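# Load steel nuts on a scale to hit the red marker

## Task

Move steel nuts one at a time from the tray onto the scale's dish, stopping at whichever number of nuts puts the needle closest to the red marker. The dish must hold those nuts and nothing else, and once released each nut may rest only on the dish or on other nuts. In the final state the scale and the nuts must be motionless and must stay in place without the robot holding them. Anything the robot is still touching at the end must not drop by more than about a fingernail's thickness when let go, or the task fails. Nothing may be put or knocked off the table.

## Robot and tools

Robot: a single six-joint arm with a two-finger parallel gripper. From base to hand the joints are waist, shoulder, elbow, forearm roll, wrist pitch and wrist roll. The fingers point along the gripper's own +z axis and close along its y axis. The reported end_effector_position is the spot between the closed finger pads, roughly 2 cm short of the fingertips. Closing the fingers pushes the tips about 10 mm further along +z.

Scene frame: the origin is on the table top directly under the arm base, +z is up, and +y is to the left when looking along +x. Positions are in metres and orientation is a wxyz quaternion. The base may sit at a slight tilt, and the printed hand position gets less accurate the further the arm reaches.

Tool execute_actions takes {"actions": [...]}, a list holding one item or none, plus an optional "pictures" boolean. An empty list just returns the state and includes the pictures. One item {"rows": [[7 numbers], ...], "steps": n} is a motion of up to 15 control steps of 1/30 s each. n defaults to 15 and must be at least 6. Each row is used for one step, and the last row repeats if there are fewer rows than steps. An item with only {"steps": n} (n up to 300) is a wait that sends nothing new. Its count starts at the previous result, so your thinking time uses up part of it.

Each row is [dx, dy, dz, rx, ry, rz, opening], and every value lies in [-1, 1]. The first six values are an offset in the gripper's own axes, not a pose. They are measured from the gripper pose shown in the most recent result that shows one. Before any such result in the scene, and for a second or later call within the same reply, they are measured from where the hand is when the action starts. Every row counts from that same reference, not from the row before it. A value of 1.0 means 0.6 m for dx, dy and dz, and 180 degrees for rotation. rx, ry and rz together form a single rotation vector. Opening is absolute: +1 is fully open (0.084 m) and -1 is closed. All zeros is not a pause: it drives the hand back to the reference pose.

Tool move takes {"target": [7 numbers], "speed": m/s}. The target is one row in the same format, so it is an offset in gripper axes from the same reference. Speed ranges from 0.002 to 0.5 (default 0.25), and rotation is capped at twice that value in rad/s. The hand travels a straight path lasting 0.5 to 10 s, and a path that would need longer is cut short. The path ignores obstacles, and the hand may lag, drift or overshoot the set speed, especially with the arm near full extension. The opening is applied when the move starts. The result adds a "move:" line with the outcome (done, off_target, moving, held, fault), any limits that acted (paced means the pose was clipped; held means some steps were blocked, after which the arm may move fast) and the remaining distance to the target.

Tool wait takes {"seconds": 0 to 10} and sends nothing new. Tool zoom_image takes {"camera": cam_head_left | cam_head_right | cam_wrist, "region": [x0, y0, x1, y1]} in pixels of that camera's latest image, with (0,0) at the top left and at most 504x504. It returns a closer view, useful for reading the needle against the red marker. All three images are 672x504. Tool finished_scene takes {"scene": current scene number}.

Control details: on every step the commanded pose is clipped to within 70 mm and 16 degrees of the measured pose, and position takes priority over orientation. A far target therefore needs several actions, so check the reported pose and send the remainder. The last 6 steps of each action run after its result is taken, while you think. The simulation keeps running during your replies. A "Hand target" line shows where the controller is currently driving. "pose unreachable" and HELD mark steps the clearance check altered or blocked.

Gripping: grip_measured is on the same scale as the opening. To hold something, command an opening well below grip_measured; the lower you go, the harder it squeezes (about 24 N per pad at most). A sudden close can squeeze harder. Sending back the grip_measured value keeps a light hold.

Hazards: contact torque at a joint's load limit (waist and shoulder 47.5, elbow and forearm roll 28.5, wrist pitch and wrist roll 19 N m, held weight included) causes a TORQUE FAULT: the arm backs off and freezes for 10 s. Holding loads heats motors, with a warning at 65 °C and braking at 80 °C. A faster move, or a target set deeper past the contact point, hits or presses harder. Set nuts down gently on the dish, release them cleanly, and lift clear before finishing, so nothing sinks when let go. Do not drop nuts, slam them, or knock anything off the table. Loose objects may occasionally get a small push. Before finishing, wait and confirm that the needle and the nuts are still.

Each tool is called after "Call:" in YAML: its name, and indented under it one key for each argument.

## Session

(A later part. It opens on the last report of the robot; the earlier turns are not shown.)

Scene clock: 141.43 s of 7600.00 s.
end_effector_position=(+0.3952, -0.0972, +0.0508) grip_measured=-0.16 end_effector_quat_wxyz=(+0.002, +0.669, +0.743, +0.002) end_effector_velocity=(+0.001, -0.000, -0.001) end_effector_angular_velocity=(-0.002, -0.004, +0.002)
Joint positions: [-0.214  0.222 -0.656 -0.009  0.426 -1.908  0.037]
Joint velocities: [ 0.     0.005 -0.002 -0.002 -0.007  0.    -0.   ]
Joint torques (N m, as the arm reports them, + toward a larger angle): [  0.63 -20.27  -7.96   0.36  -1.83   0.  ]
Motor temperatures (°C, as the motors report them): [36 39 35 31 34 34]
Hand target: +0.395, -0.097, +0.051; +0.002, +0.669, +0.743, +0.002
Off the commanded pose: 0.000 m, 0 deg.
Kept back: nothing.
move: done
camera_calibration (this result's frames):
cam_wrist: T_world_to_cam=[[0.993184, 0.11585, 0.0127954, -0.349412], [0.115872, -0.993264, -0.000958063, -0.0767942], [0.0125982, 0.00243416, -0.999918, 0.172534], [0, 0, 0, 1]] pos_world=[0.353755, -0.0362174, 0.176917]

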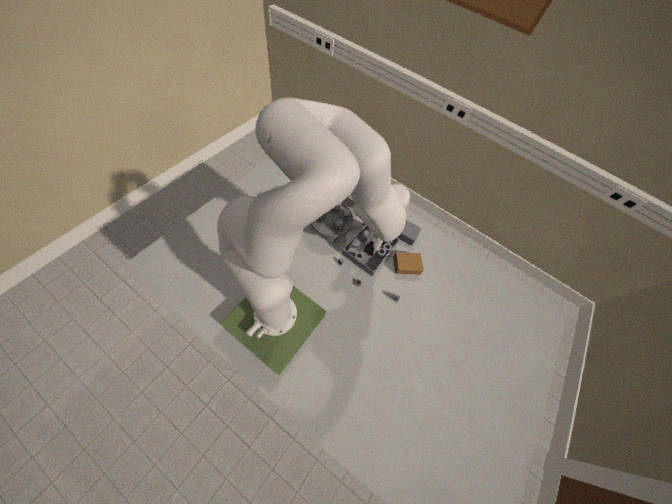

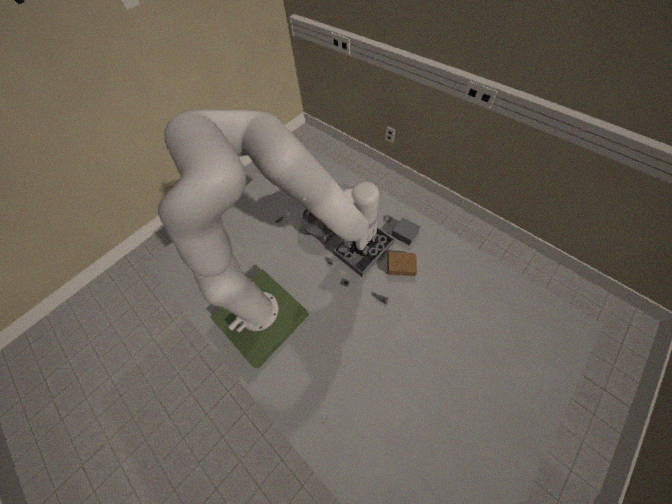

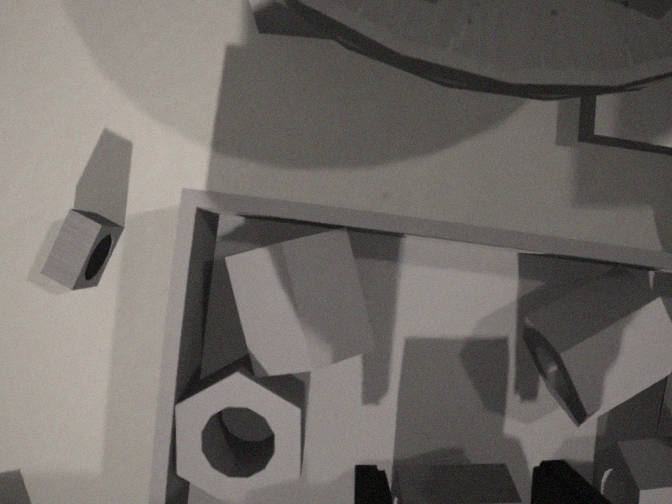

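Call:
move:
  target: [-0.002,0,0.013,0,0,0,-0.15]
  speed: 0.025

Call:
move:
  target: [0,0,0,0,0,0,-0.65]
  speed: 0.02

Scene clock: 142.40 s of 7600.00 s.
end_effector_position=(+0.3954, -0.0984, +0.0431) grip_measured=-0.16 end_effector_quat_wxyz=(+0.002, +0.669, +0.743, +0.002) end_effector_velocity=(+0.003, -0.001, +0.000) end_effector_angular_velocity=(-0.001, -0.007, +0.000)
Joint positions: [-0.217  0.248 -0.659 -0.009  0.404 -1.91   0.037]
Joint velocities: [-0.     0.003 -0.004  0.001 -0.007 -0.001  0.   ]
Joint torques (N m, as the arm reports them, + toward a larger angle): [  1.17 -20.1   -8.04   0.49  -1.81   0.02]
Motor temperatures (°C, as the motors report them): [36 39 35 31 34 34]
Hand target: +0.395, -0.098, +0.043; +0.002, +0.669, +0.743, +0.002
Off the commanded pose: 0.000 m, 0 deg.
Kept back: nothing.
move: done
camera_calibration (this result's frames):
cam_wrist: T_world_to_cam=[[0.993183, 0.115865, 0.0127741, -0.349328], [0.115887, -0.993262, -0.00101995, -0.0779604], [0.0125699, 0.00249335, -0.999918, 0.164902], [0, 0, 0, 1]] pos_world=[0.353908, -0.0373716, 0.169272]

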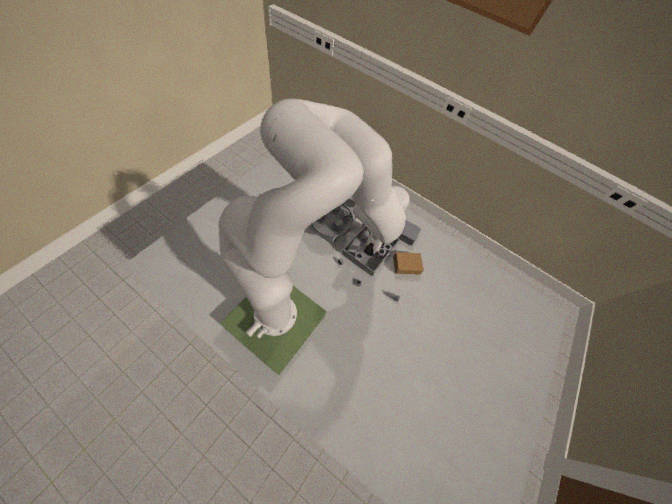

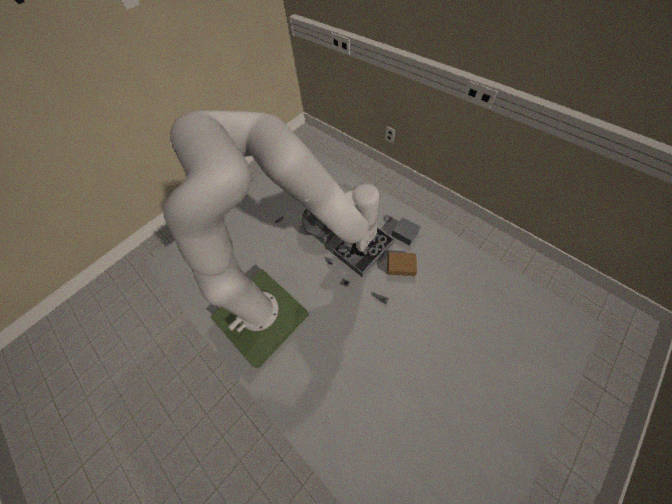

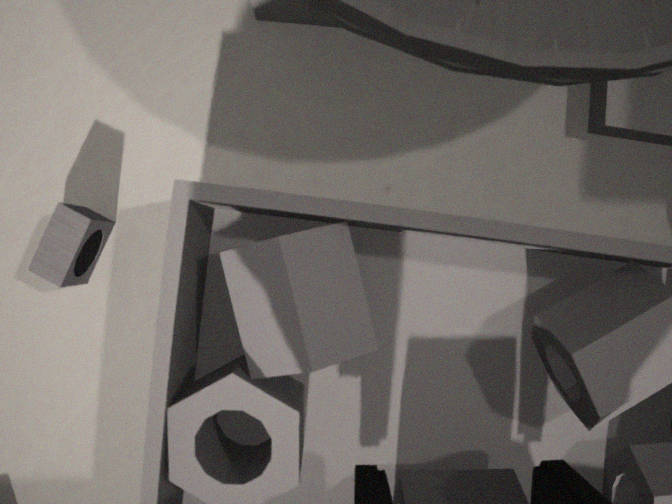

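Scene clock: 142.90 s of 7600.00 s.
end_effector_position=(+0.3954, -0.0984, +0.0432) grip_measured=-0.34 end_effector_quat_wxyz=(+0.002, +0.669, +0.743, +0.002) end_effector_velocity=(-0.001, +0.000, -0.000) end_effector_angular_velocity=(+0.001, +0.002, -0.000)
Joint positions: [-0.217  0.248 -0.659 -0.009  0.404 -1.91   0.029]
Joint velocities: [ 0.     0.     0.002  0.001  0.    -0.    -0.   ]
Joint torques (N m, as the arm reports them, + toward a larger angle): [  0.75 -19.86  -7.78   0.51  -1.8    0.09]
Motor temperatures (°C, as the motors report them): [36 39 35 31 34 34]
Hand target: +0.395, -0.098, +0.043; +0.002, +0.669, +0.743, +0.002
Off the commanded pose: 0.000 m, 0 deg.
Kept back: nothing.
move: done
camera_calibration (this result's frames):
cam_wrist: T_world_to_cam=[[0.993178, 0.115888, 0.0129652, -0.349408], [0.11591, -0.993259, -0.000949834, -0.0779903], [0.0127677, 0.00244614, -0.999915, 0.164868], [0, 0, 0, 1]] pos_world=[0.353959, -0.0373758, 0.16931]

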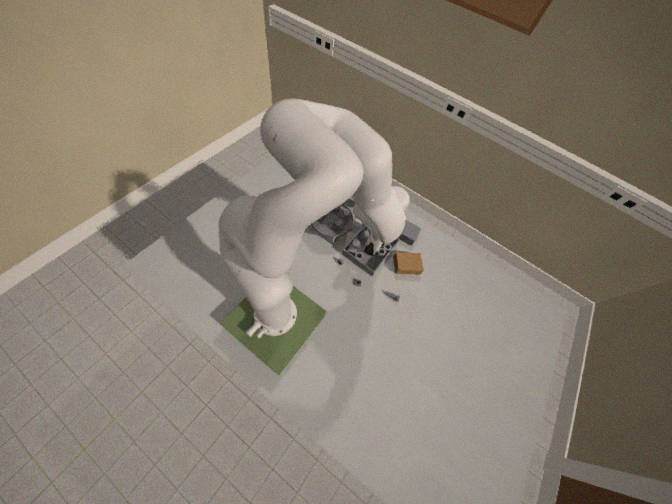

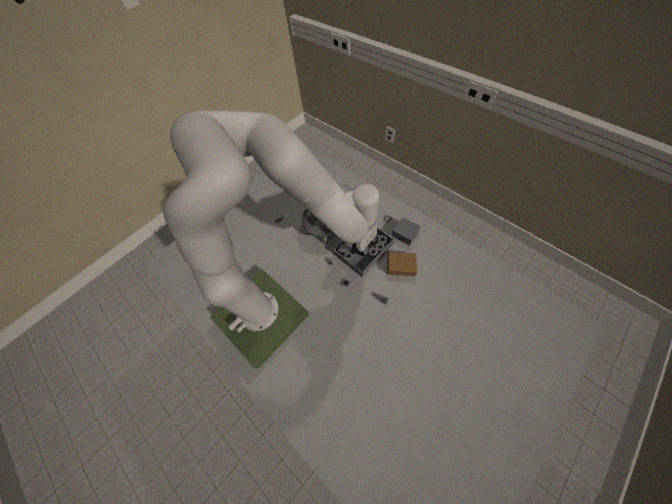

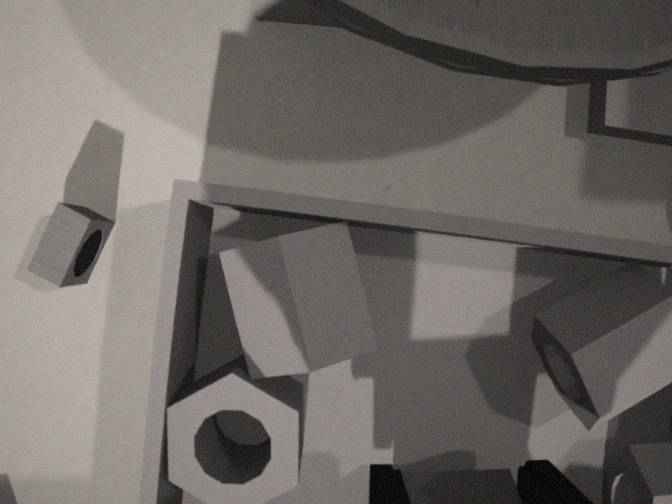

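Call:
move:
  target: [0.02,0,-0.17,0,0,0,-0.65]
  speed: 0.15

Call:
move:
  target: [0.16,0.04,-0.03,0,0,0,-0.65]
  speed: 0.15

Scene clock: 145.43 s of 7600.00 s.
end_effector_position=(+0.3934, -0.0867, +0.1446) grip_measured=-0.34 end_effector_quat_wxyz=(+0.002, +0.669, +0.743, +0.001) end_effector_velocity=(+0.000, +0.000, +0.002) end_effector_angular_velocity=(-0.000, -0.000, -0.000)
Joint positions: [-0.187 -0.047 -0.676 -0.007  0.716 -1.884  0.029]
Joint velocities: [ 0.001 -0.004 -0.003  0.     0.006  0.001 -0.   ]
Joint torques (N m, as the arm reports them, + toward a larger angle): [  0.92 -17.46 -10.35   0.54  -2.05  -0.02]
Motor temperatures (°C, as the motors report them): [36 39 35 31 34 34]
Hand target: +0.394, -0.087, +0.145; +0.002, +0.669, +0.743, +0.001
Off the commanded pose: 0.001 m, 0 deg.
Kept back: nothing.
move: done
camera_calibration (this result's frames):
cam_wrist: T_world_to_cam=[[0.993236, 0.115499, 0.0119521, -0.349957], [0.115514, -0.993306, -0.000598257, -0.0659662], [0.011803, 0.00197485, -0.999928, 0.266576], [0, 0, 0, 1]] pos_world=[0.352063, -0.0256314, 0.2707]

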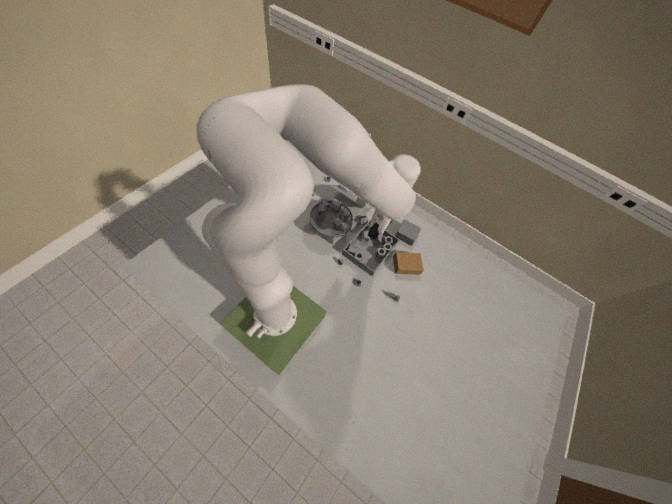

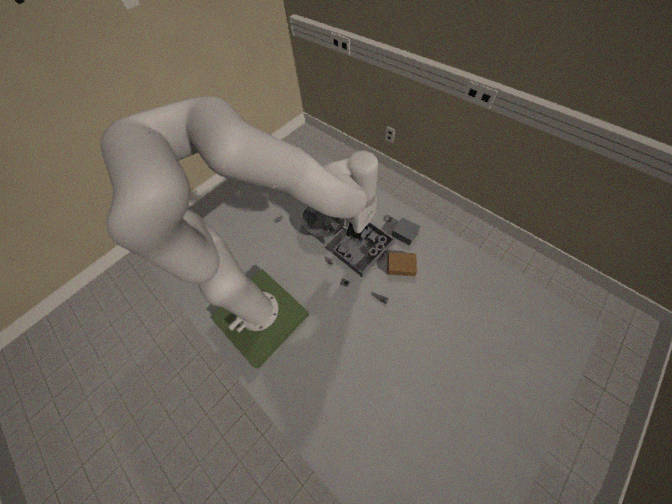

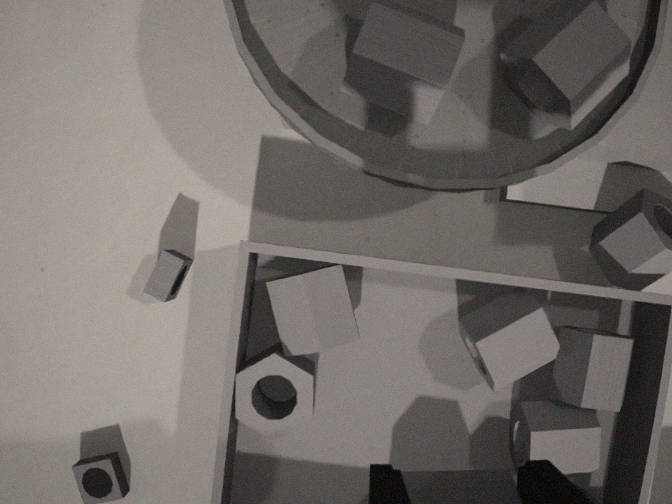

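Scene clock: 146.57 s of 7600.00 s.
end_effector_position=(+0.4075, +0.0106, +0.1626) grip_measured=-0.34 end_effector_quat_wxyz=(+0.002, +0.669, +0.743, +0.001) end_effector_velocity=(+0.001, +0.002, +0.001) end_effector_angular_velocity=(-0.001, -0.002, +0.000)
Joint positions: [ 0.057 -0.068 -0.712 -0.01   0.775 -1.637  0.029]
Joint velocities: [ 0.006  0.001 -0.005 -0.001  0.002  0.007  0.   ]
Joint torques (N m, as the arm reports them, + toward a larger angle): [  0.5  -17.68 -10.61   0.34  -2.06   0.22]
Motor temperatures (°C, as the motors report them): [36 39 35 31 34 34]
Hand target: +0.408, +0.011, +0.163; +0.002, +0.669, +0.743, +0.001
Off the commanded pose: 0.001 m, 0 deg.
Kept back: nothing.
move: done
camera_calibration (this result's frames):
cam_wrist: T_world_to_cam=[[0.993278, 0.115135, 0.0119202, -0.375389], [0.11514, -0.993349, 0.000286464, 0.029069], [0.0118739, 0.00108795, -0.999929, 0.284194], [0, 0, 0, 1]] pos_world=[0.366144, 0.0717868, 0.28864]

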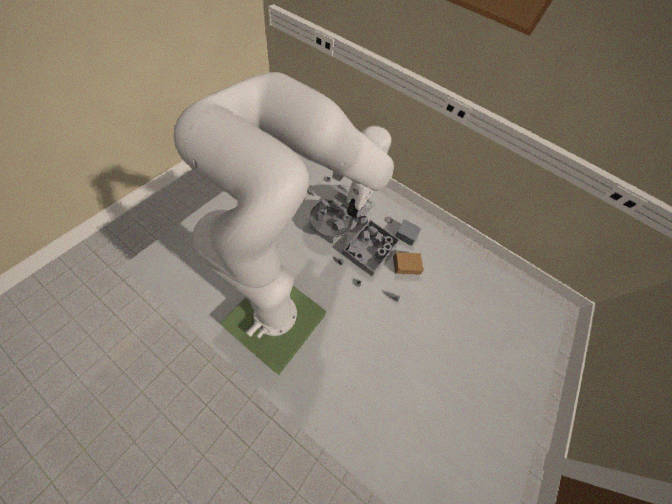

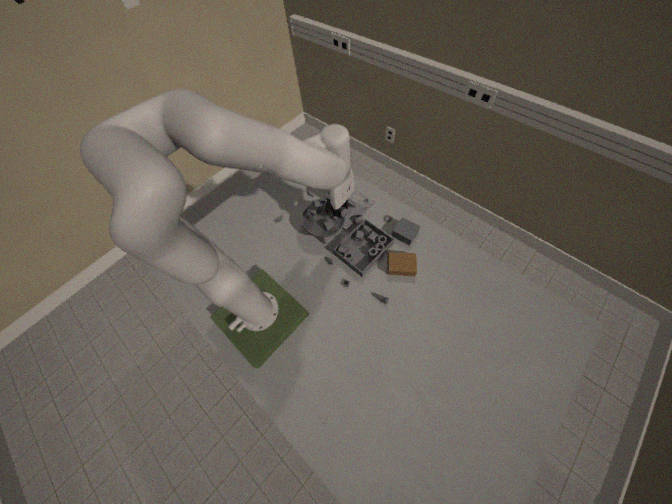

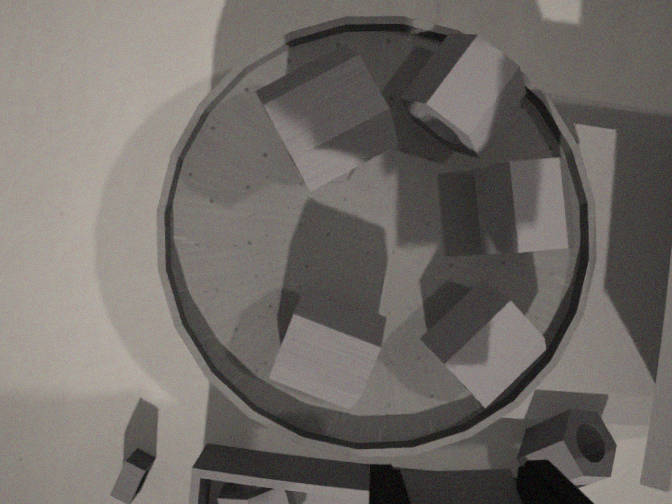

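Call:
move:
  target: [0.1117,-0.015,0.03,0,0,0,-0.65]
  speed: 0.1

Scene clock: 148.67 s of 7600.00 s.
end_effector_position=(+0.3920, +0.0760, +0.1446) grip_measured=-0.34 end_effector_quat_wxyz=(+0.002, +0.669, +0.743, +0.001) end_effector_velocity=(-0.001, +0.002, -0.002) end_effector_angular_velocity=(+0.000, +0.002, -0.003)
Joint positions: [ 0.223 -0.054 -0.666 -0.012  0.715 -1.469  0.029]
Joint velocities: [ 0.005  0.004  0.     0.001 -0.002  0.007 -0.   ]
Joint torques (N m, as the arm reports them, + toward a larger angle): [  0.55 -17.68 -10.53   0.76  -2.16   0.05]
Motor temperatures (°C, as the motors report them): [36 39 35 31 34 34]
Hand target: +0.392, +0.076, +0.145; +0.002, +0.669, +0.743, +0.001
Off the commanded pose: 0.001 m, 0 deg.
Kept back: nothing.
move: done
camera_calibration (this result's frames):
cam_wrist: T_world_to_cam=[[0.993283, 0.115046, 0.0123449, -0.367437], [0.115046, -0.99336, 0.000681518, 0.0957859], [0.0123413, 0.000743292, -0.999924, 0.266222], [0, 0, 0, 1]] pos_world=[0.350663, 0.137224, 0.270672]

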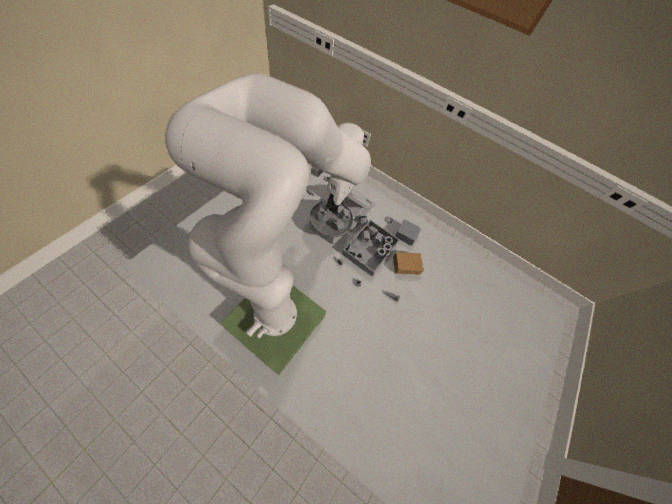

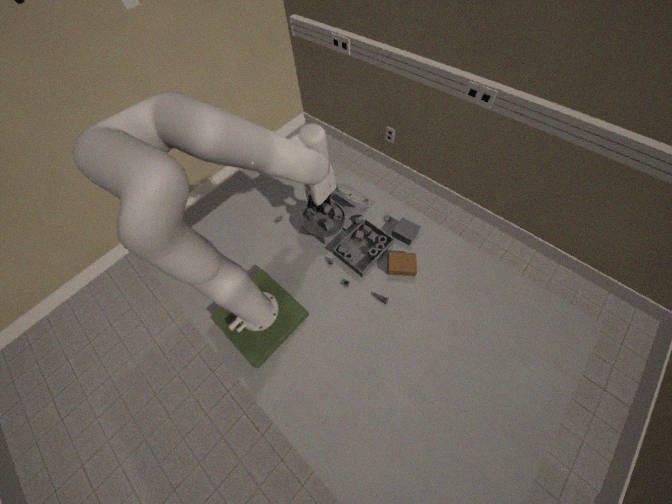

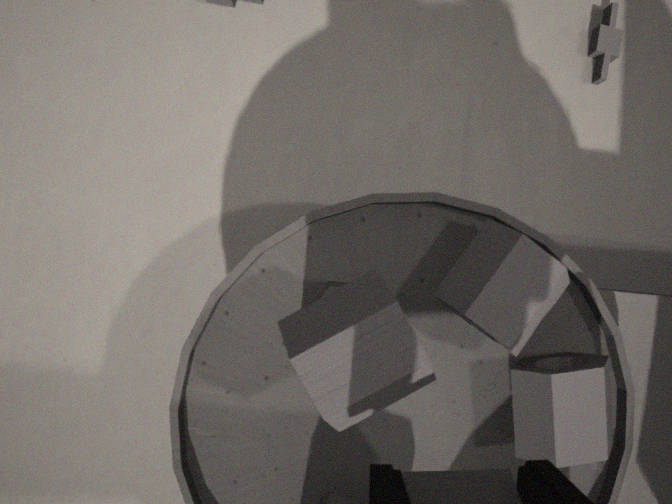

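Call:
move:
  target: [0,0,0.069,0,0,0,-0.65]
  speed: 0.04

Scene clock: 150.30 s of 7600.00 s.
end_effector_position=(+0.3925, +0.0761, +0.1037) grip_measured=-0.34 end_effector_quat_wxyz=(+0.002, +0.669, +0.743, +0.001) end_effector_velocity=(+0.000, -0.000, -0.002) end_effector_angular_velocity=(-0.001, -0.001, +0.002)
Joint positions: [ 0.222  0.051 -0.639 -0.014  0.583 -1.468  0.029]
Joint velocities: [ 0.     0.004  0.001 -0.002 -0.006 -0.001  0.   ]
Joint torques (N m, as the arm reports them, + toward a larger angle): [  0.54 -17.78  -8.95   0.53  -1.58  -0.07]
Motor temperatures (°C, as the motors report them): [36 39 35 31 34 34]
Hand target: +0.392, +0.076, +0.103; +0.002, +0.669, +0.743, +0.001
Off the commanded pose: 0.001 m, 0 deg.
Kept back: nothing.
move: done
camera_calibration (this result's frames):
cam_wrist: T_world_to_cam=[[0.993245, 0.115279, 0.0132501, -0.367516], [0.115285, -0.993332, 0.000367685, 0.0958565], [0.0132041, 0.00116233, -0.999912, 0.224901], [0, 0, 0, 1]] pos_world=[0.351012, 0.137323, 0.229716]

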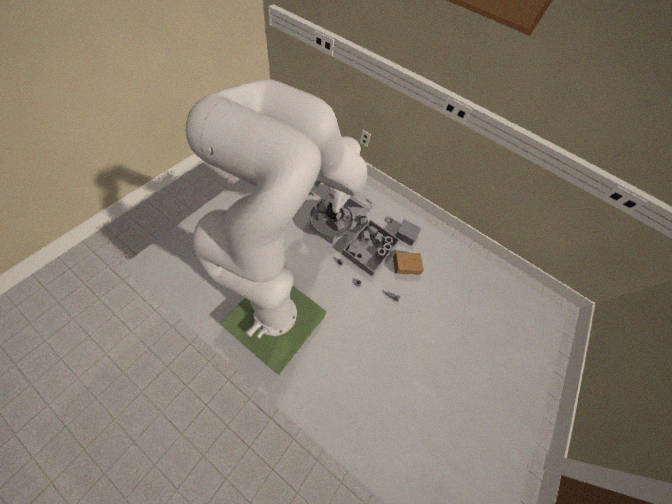

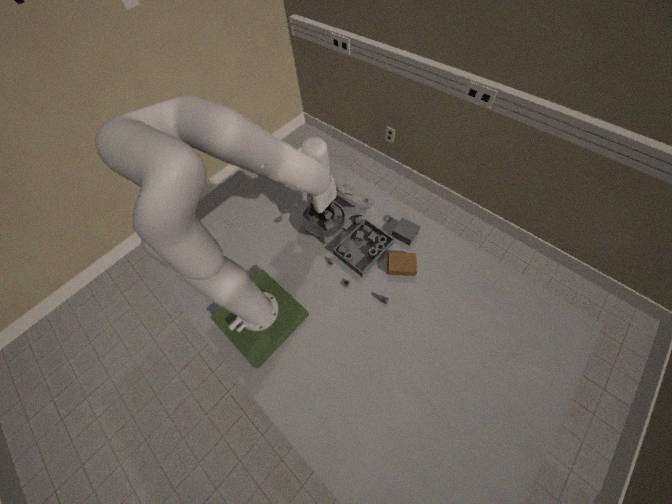

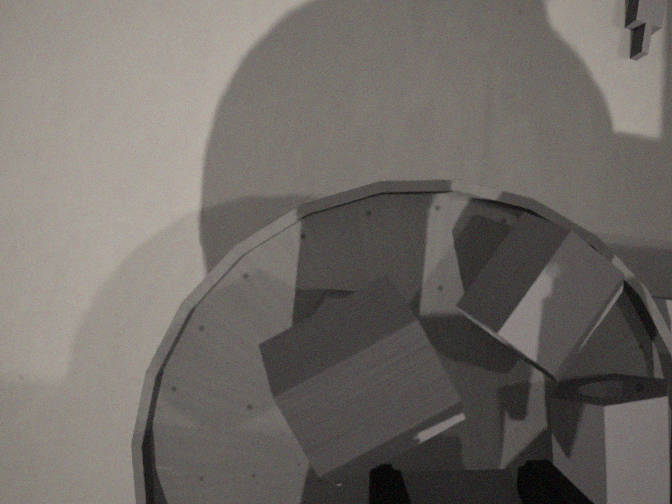

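Call:
move:
  target: [0.003,0,0.004,0,0,0,-0.65]
  speed: 0.012

Scene clock: 151.23 s of 7600.00 s.
end_effector_position=(+0.3920, +0.0778, +0.1011) grip_measured=-0.34 end_effector_quat_wxyz=(+0.002, +0.669, +0.743, +0.001) end_effector_velocity=(+0.001, +0.001, +0.000) end_effector_angular_velocity=(+0.001, -0.003, -0.001)
Joint positions: [ 0.226  0.058 -0.638 -0.014  0.575 -1.463  0.029]
Joint velocities: [ 0.002  0.001 -0.001  0.001 -0.004  0.002 -0.   ]
Joint torques (N m, as the arm reports them, + toward a larger angle): [  0.59 -18.95  -9.16   0.45  -1.94   0.01]
Motor temperatures (°C, as the motors report them): [36 39 35 31 34 34]
Hand target: +0.392, +0.078, +0.101; +0.002, +0.669, +0.743, +0.001
Off the commanded pose: 0.000 m, 0 deg.
Kept back: nothing.
move: done
camera_calibration (this result's frames):
cam_wrist: T_world_to_cam=[[0.993261, 0.115231, 0.0123894, -0.367133], [0.115234, -0.993338, 0.00045412, 0.0975537], [0.0123592, 0.000976627, -0.999923, 0.22268], [0, 0, 0, 1]] pos_world=[0.350665, 0.138991, 0.227167]

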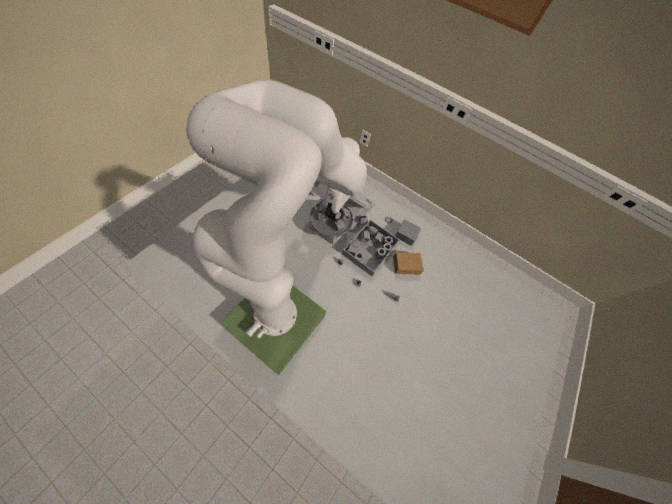

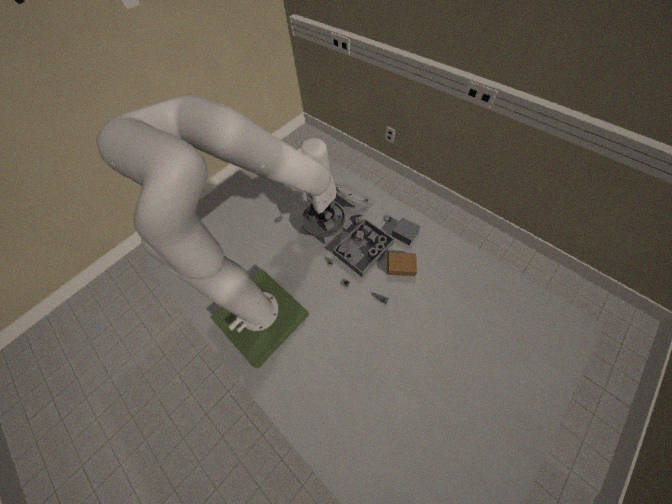

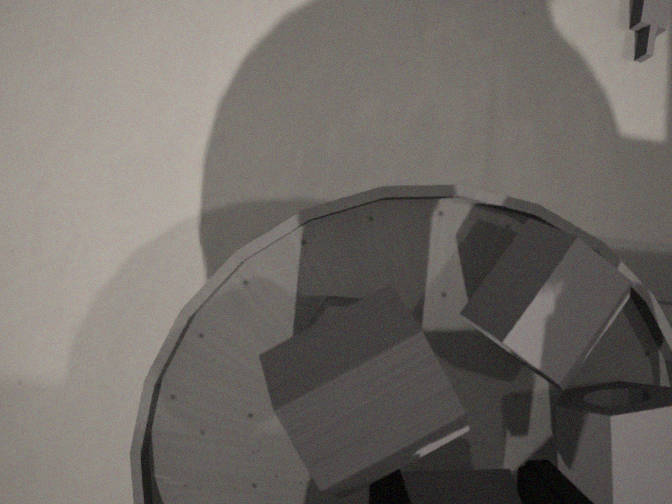

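Call:
move:
  target: [0,0,0.004,0,0,0,-0.65]
  speed: 0.012

Scene clock: 152.17 s of 7600.00 s.
end_effector_position=(+0.3922, +0.0779, +0.0990) grip_measured=-0.34 end_effector_quat_wxyz=(+0.002, +0.669, +0.743, +0.001) end_effector_velocity=(-0.000, -0.000, -0.002) end_effector_angular_velocity=(-0.000, +0.003, -0.001)
Joint positions: [ 0.226  0.064 -0.638 -0.014  0.568 -1.463  0.029]
Joint velocities: [-0.001  0.005 -0.001  0.    -0.001  0.     0.   ]
Joint torques (N m, as the arm reports them, + toward a larger angle): [  0.55 -17.57  -8.77   0.42  -1.96   0.06]
Motor temperatures (°C, as the motors report them): [36 39 35 31 34 34]
Hand target: +0.392, +0.078, +0.099; +0.002, +0.669, +0.743, +0.001
Off the commanded pose: 0.000 m, 0 deg.
Kept back: nothing.
move: done
camera_calibration (this result's frames):
cam_wrist: T_world_to_cam=[[0.99325, 0.115269, 0.0129291, -0.367361], [0.115274, -0.993334, 0.000384531, 0.0975877], [0.0128872, 0.00110845, -0.999916, 0.220318], [0, 0, 0, 1]] pos_world=[0.350792, 0.139038, 0.225012]

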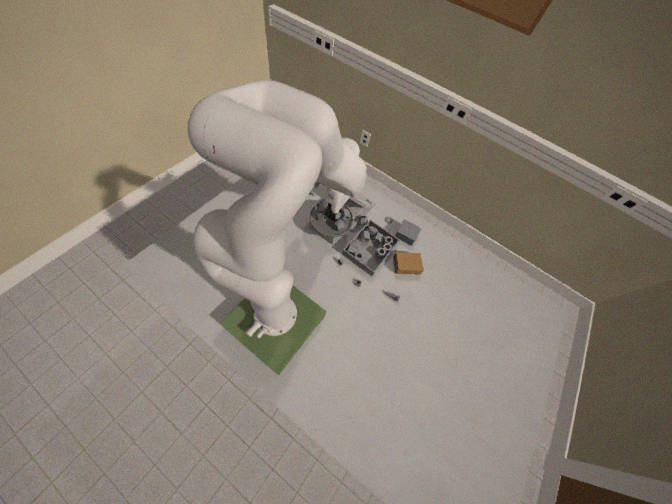

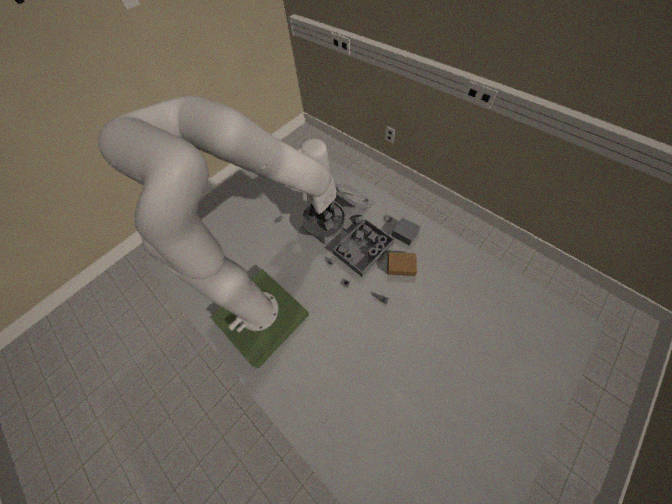

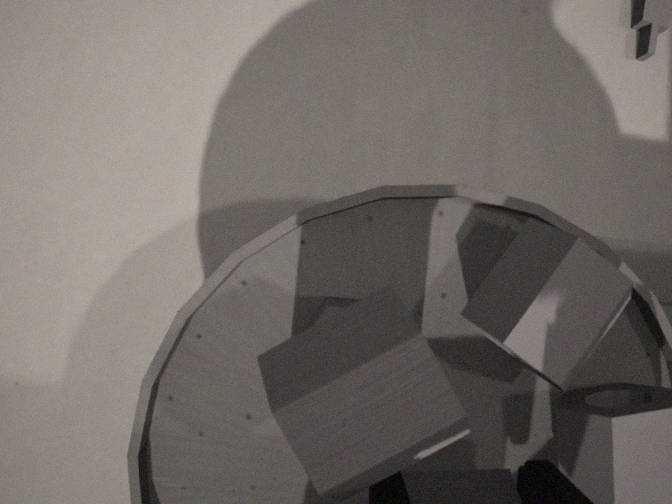

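Contact. Release and lift.

Call:
move:
  target: [0,0,-0.001,0,0,0,-0.24]
  speed: 0.01

Call:
move:
  target: [-0.003,0,-0.075,0,0,0,-0.24]
  speed: 0.06

Scene clock: 153.10 s of 7600.00 s.
end_effector_position=(+0.3922, +0.0778, +0.0996) grip_measured=-0.26 end_effector_quat_wxyz=(+0.002, +0.669, +0.743, +0.001) end_effector_velocity=(+0.000, -0.000, +0.001) end_effector_angular_velocity=(+0.000, -0.001, +0.000)
Joint positions: [ 0.226  0.063 -0.638 -0.014  0.57  -1.463  0.033]
Joint velocities: [-0.001 -0.002  0.     0.     0.    -0.001 -0.   ]
Joint torques (N m, as the arm reports them, + toward a larger angle): [  0.88 -18.32  -9.33   0.53  -1.98   0.05]
Motor temperatures (°C, as the motors report them): [36 39 35 31 34 34]
Hand target: +0.392, +0.078, +0.100; +0.002, +0.669, +0.743, +0.001
Off the commanded pose: 0.000 m, 0 deg.
Kept back: nothing.
move: done
camera_calibration (this result's frames):
cam_wrist: T_world_to_cam=[[0.993252, 0.115259, 0.0129028, -0.367353], [0.115263, -0.993335, 0.000391597, 0.0975848], [0.012862, 0.00109827, -0.999917, 0.220901], [0, 0, 0, 1]] pos_world=[0.350785, 0.139033, 0.225584]

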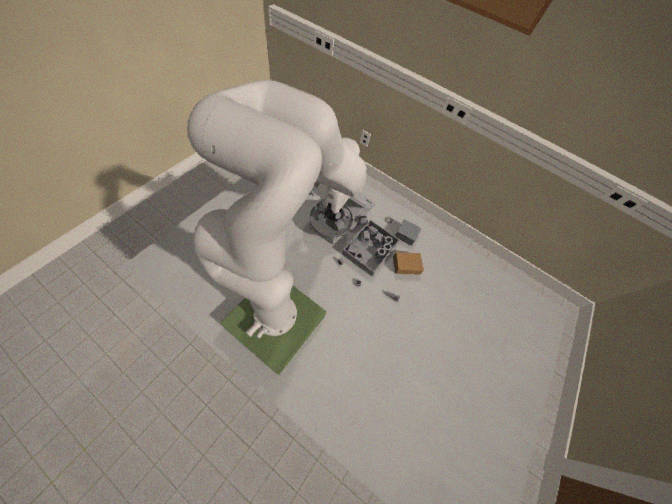

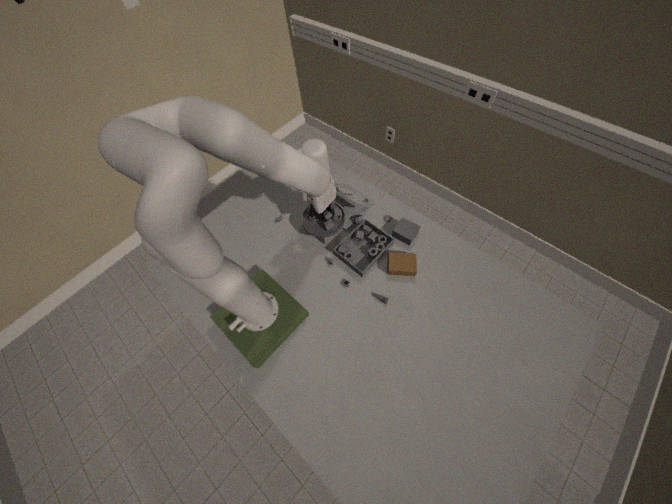

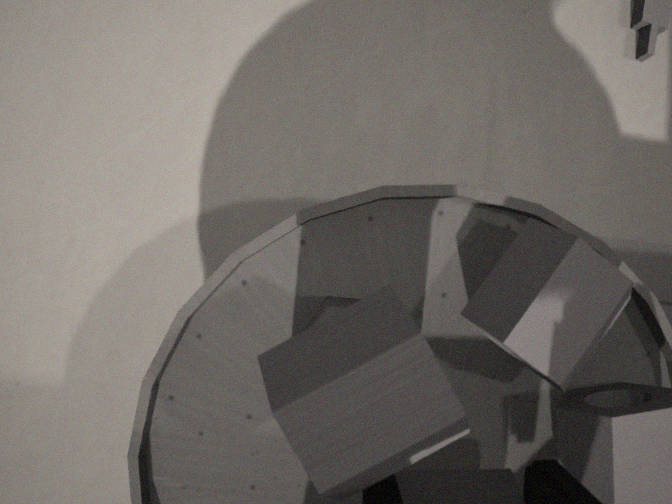

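Scene clock: 154.23 s of 7600.00 s.
end_effector_position=(+0.3921, +0.0760, +0.1441) grip_measured=-0.26 end_effector_quat_wxyz=(+0.002, +0.669, +0.743, +0.001) end_effector_velocity=(-0.001, -0.001, +0.002) end_effector_angular_velocity=(-0.001, +0.003, -0.001)
Joint positions: [ 0.223 -0.053 -0.665 -0.012  0.713 -1.469  0.033]
Joint velocities: [-0.001 -0.004 -0.002 -0.001  0.009  0.    -0.   ]
Joint torques (N m, as the arm reports them, + toward a larger angle): [  1.09 -17.28 -10.17   0.61  -1.94  -0.01]
Motor temperatures (°C, as the motors report them): [36 39 35 31 34 34]
Hand target: +0.392, +0.076, +0.145; +0.002, +0.669, +0.743, +0.001
Off the commanded pose: 0.000 m, 0 deg.
Kept back: nothing.
move: done
camera_calibration (this result's frames):
cam_wrist: T_world_to_cam=[[0.993278, 0.115081, 0.0124534, -0.367469], [0.115082, -0.993356, 0.000664246, 0.0957488], [0.0124471, 0.000773378, -0.999922, 0.265678], [0, 0, 0, 1]] pos_world=[0.350673, 0.137196, 0.27017]

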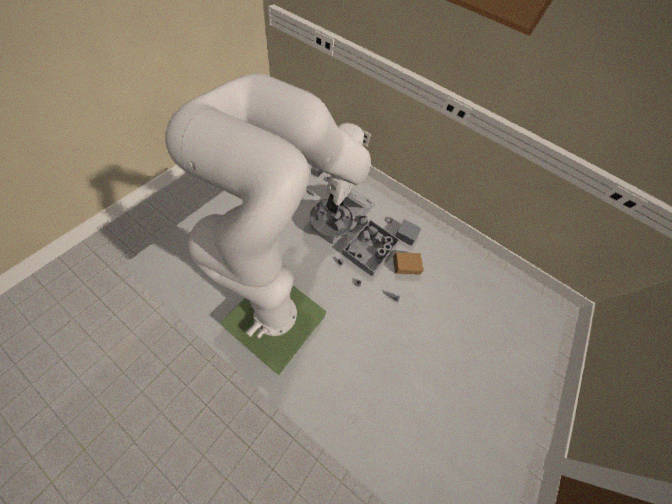

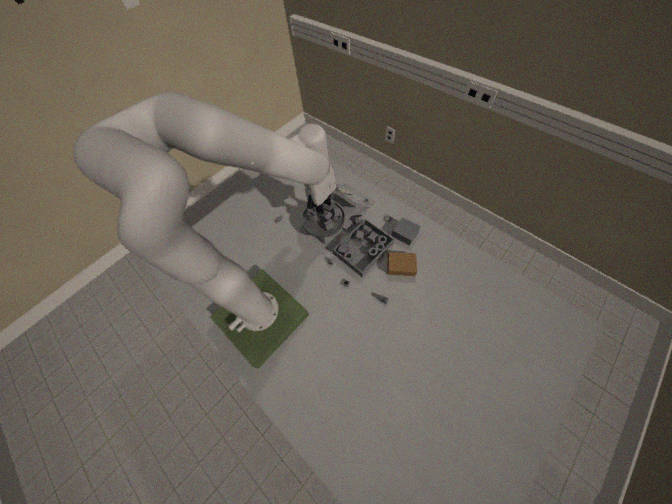

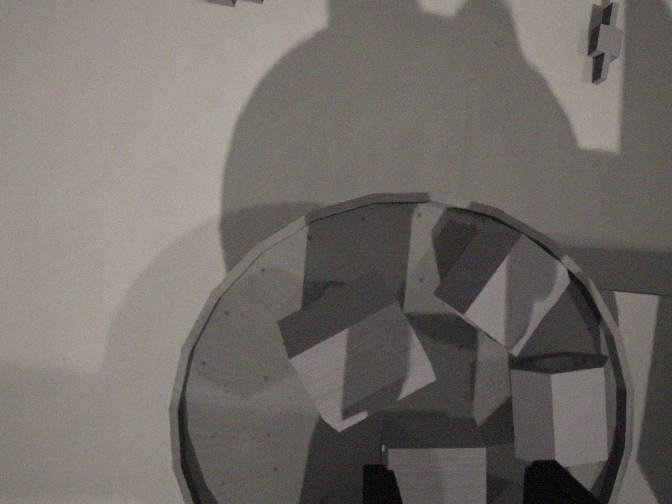

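Call:
move:
  target: [-0.332,-0.019,0.11,0,0,0.883,-0.24]
  speed: 0.45

Scene clock: 158.40 s of 7600.00 s.
end_effector_position=(+0.4009, -0.1226, +0.0782) grip_measured=-0.26 end_effector_quat_wxyz=(-0.002, +0.853, -0.522, +0.002) end_effector_velocity=(-0.000, -0.001, -0.000) end_effector_angular_velocity=(-0.004, +0.003, -0.011)
Joint positions: [-0.269  0.172 -0.702 -0.005  0.523  0.807  0.033]
Joint velocities: [-0.001  0.001 -0.001 -0.009  0.002  0.018 -0.   ]
Joint torques (N m, as the arm reports them, + toward a larger angle): [  0.96 -20.52  -8.87   0.47  -2.11  -0.14]
Motor temperatures (°C, as the motors report them): [36 39 35 31 34 34]
Hand target: +0.401, -0.123, +0.078; -0.001, +0.853, -0.522, +0.002
Off the commanded pose: 0.001 m, 0 deg.
Kept back: nothing.
move: done
camera_calibration (this result's frames):
cam_wrist: T_world_to_cam=[[-0.885048, -0.465482, 0.00394261, 0.329956], [-0.465493, 0.885048, -0.00246734, 0.360816], [-0.00234089, -0.00401897, -0.999989, 0.205111], [0, 0, 0, 1]] pos_world=[0.460464, -0.164927, 0.204698]

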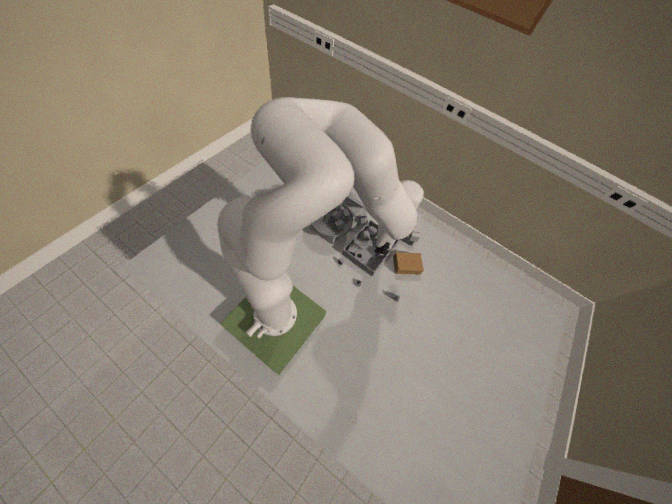

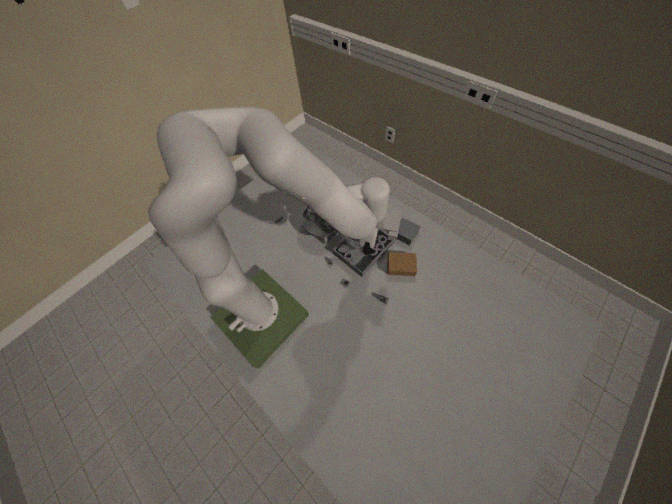

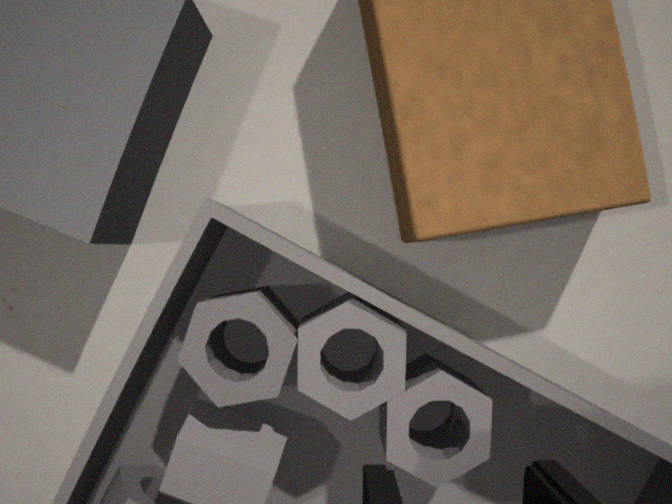

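Call:
move:
  target: [0.004,-0.0033,0.038,0,0,0,-0.24]
  speed: 0.05

Scene clock: 159.47 s of 7600.00 s.
end_effector_position=(+0.4040, -0.1238, +0.0557) grip_measured=-0.26 end_effector_quat_wxyz=(-0.002, +0.853, -0.522, +0.002) end_effector_velocity=(+0.001, -0.000, -0.001) end_effector_angular_velocity=(-0.000, -0.003, +0.001)
Joint positions: [-0.27   0.245 -0.713 -0.006  0.461  0.806  0.033]
Joint velocities: [ 0.     0.006 -0.004  0.001 -0.005 -0.002 -0.   ]
Joint torques (N m, as the arm reports them, + toward a larger angle): [  0.75 -20.89  -8.09   0.34  -2.05  -0.03]
Motor temperatures (°C, as the motors report them): [36 39 35 31 34 34]
Hand target: +0.404, -0.124, +0.055; -0.002, +0.853, -0.522, +0.002
Off the commanded pose: 0.000 m, 0 deg.
Kept back: nothing.
move: done
camera_calibration (this result's frames):
cam_wrist: T_world_to_cam=[[-0.885021, -0.465537, 0.0036156, 0.332204], [-0.465547, 0.885019, -0.00262683, 0.363275], [-0.00197699, -0.00400803, -0.99999, 0.182484], [0, 0, 0, 1]] pos_world=[0.46349, -0.166121, 0.182235]

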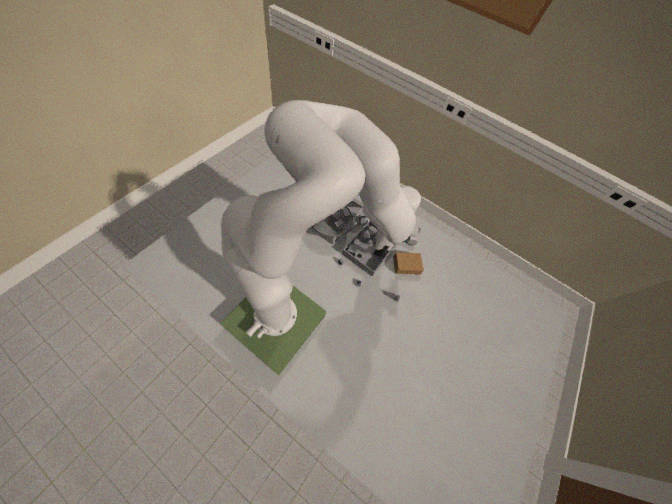

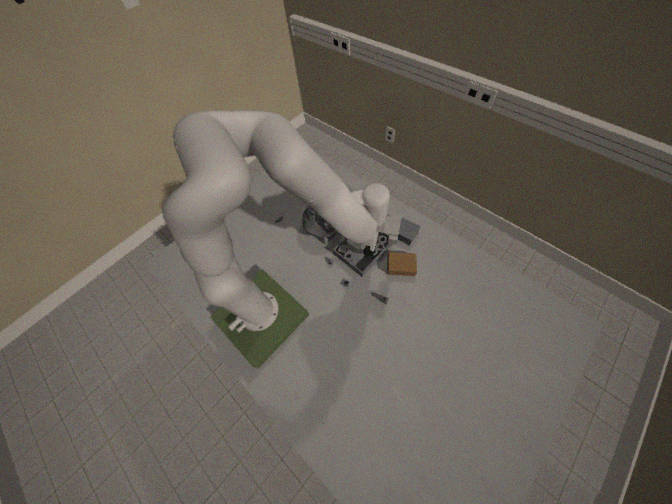

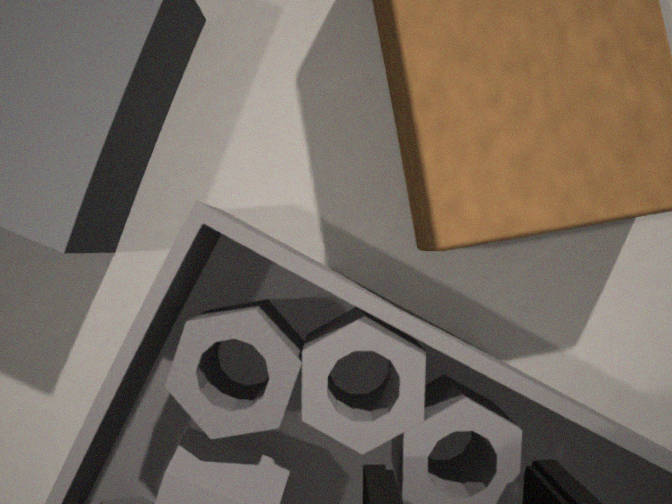

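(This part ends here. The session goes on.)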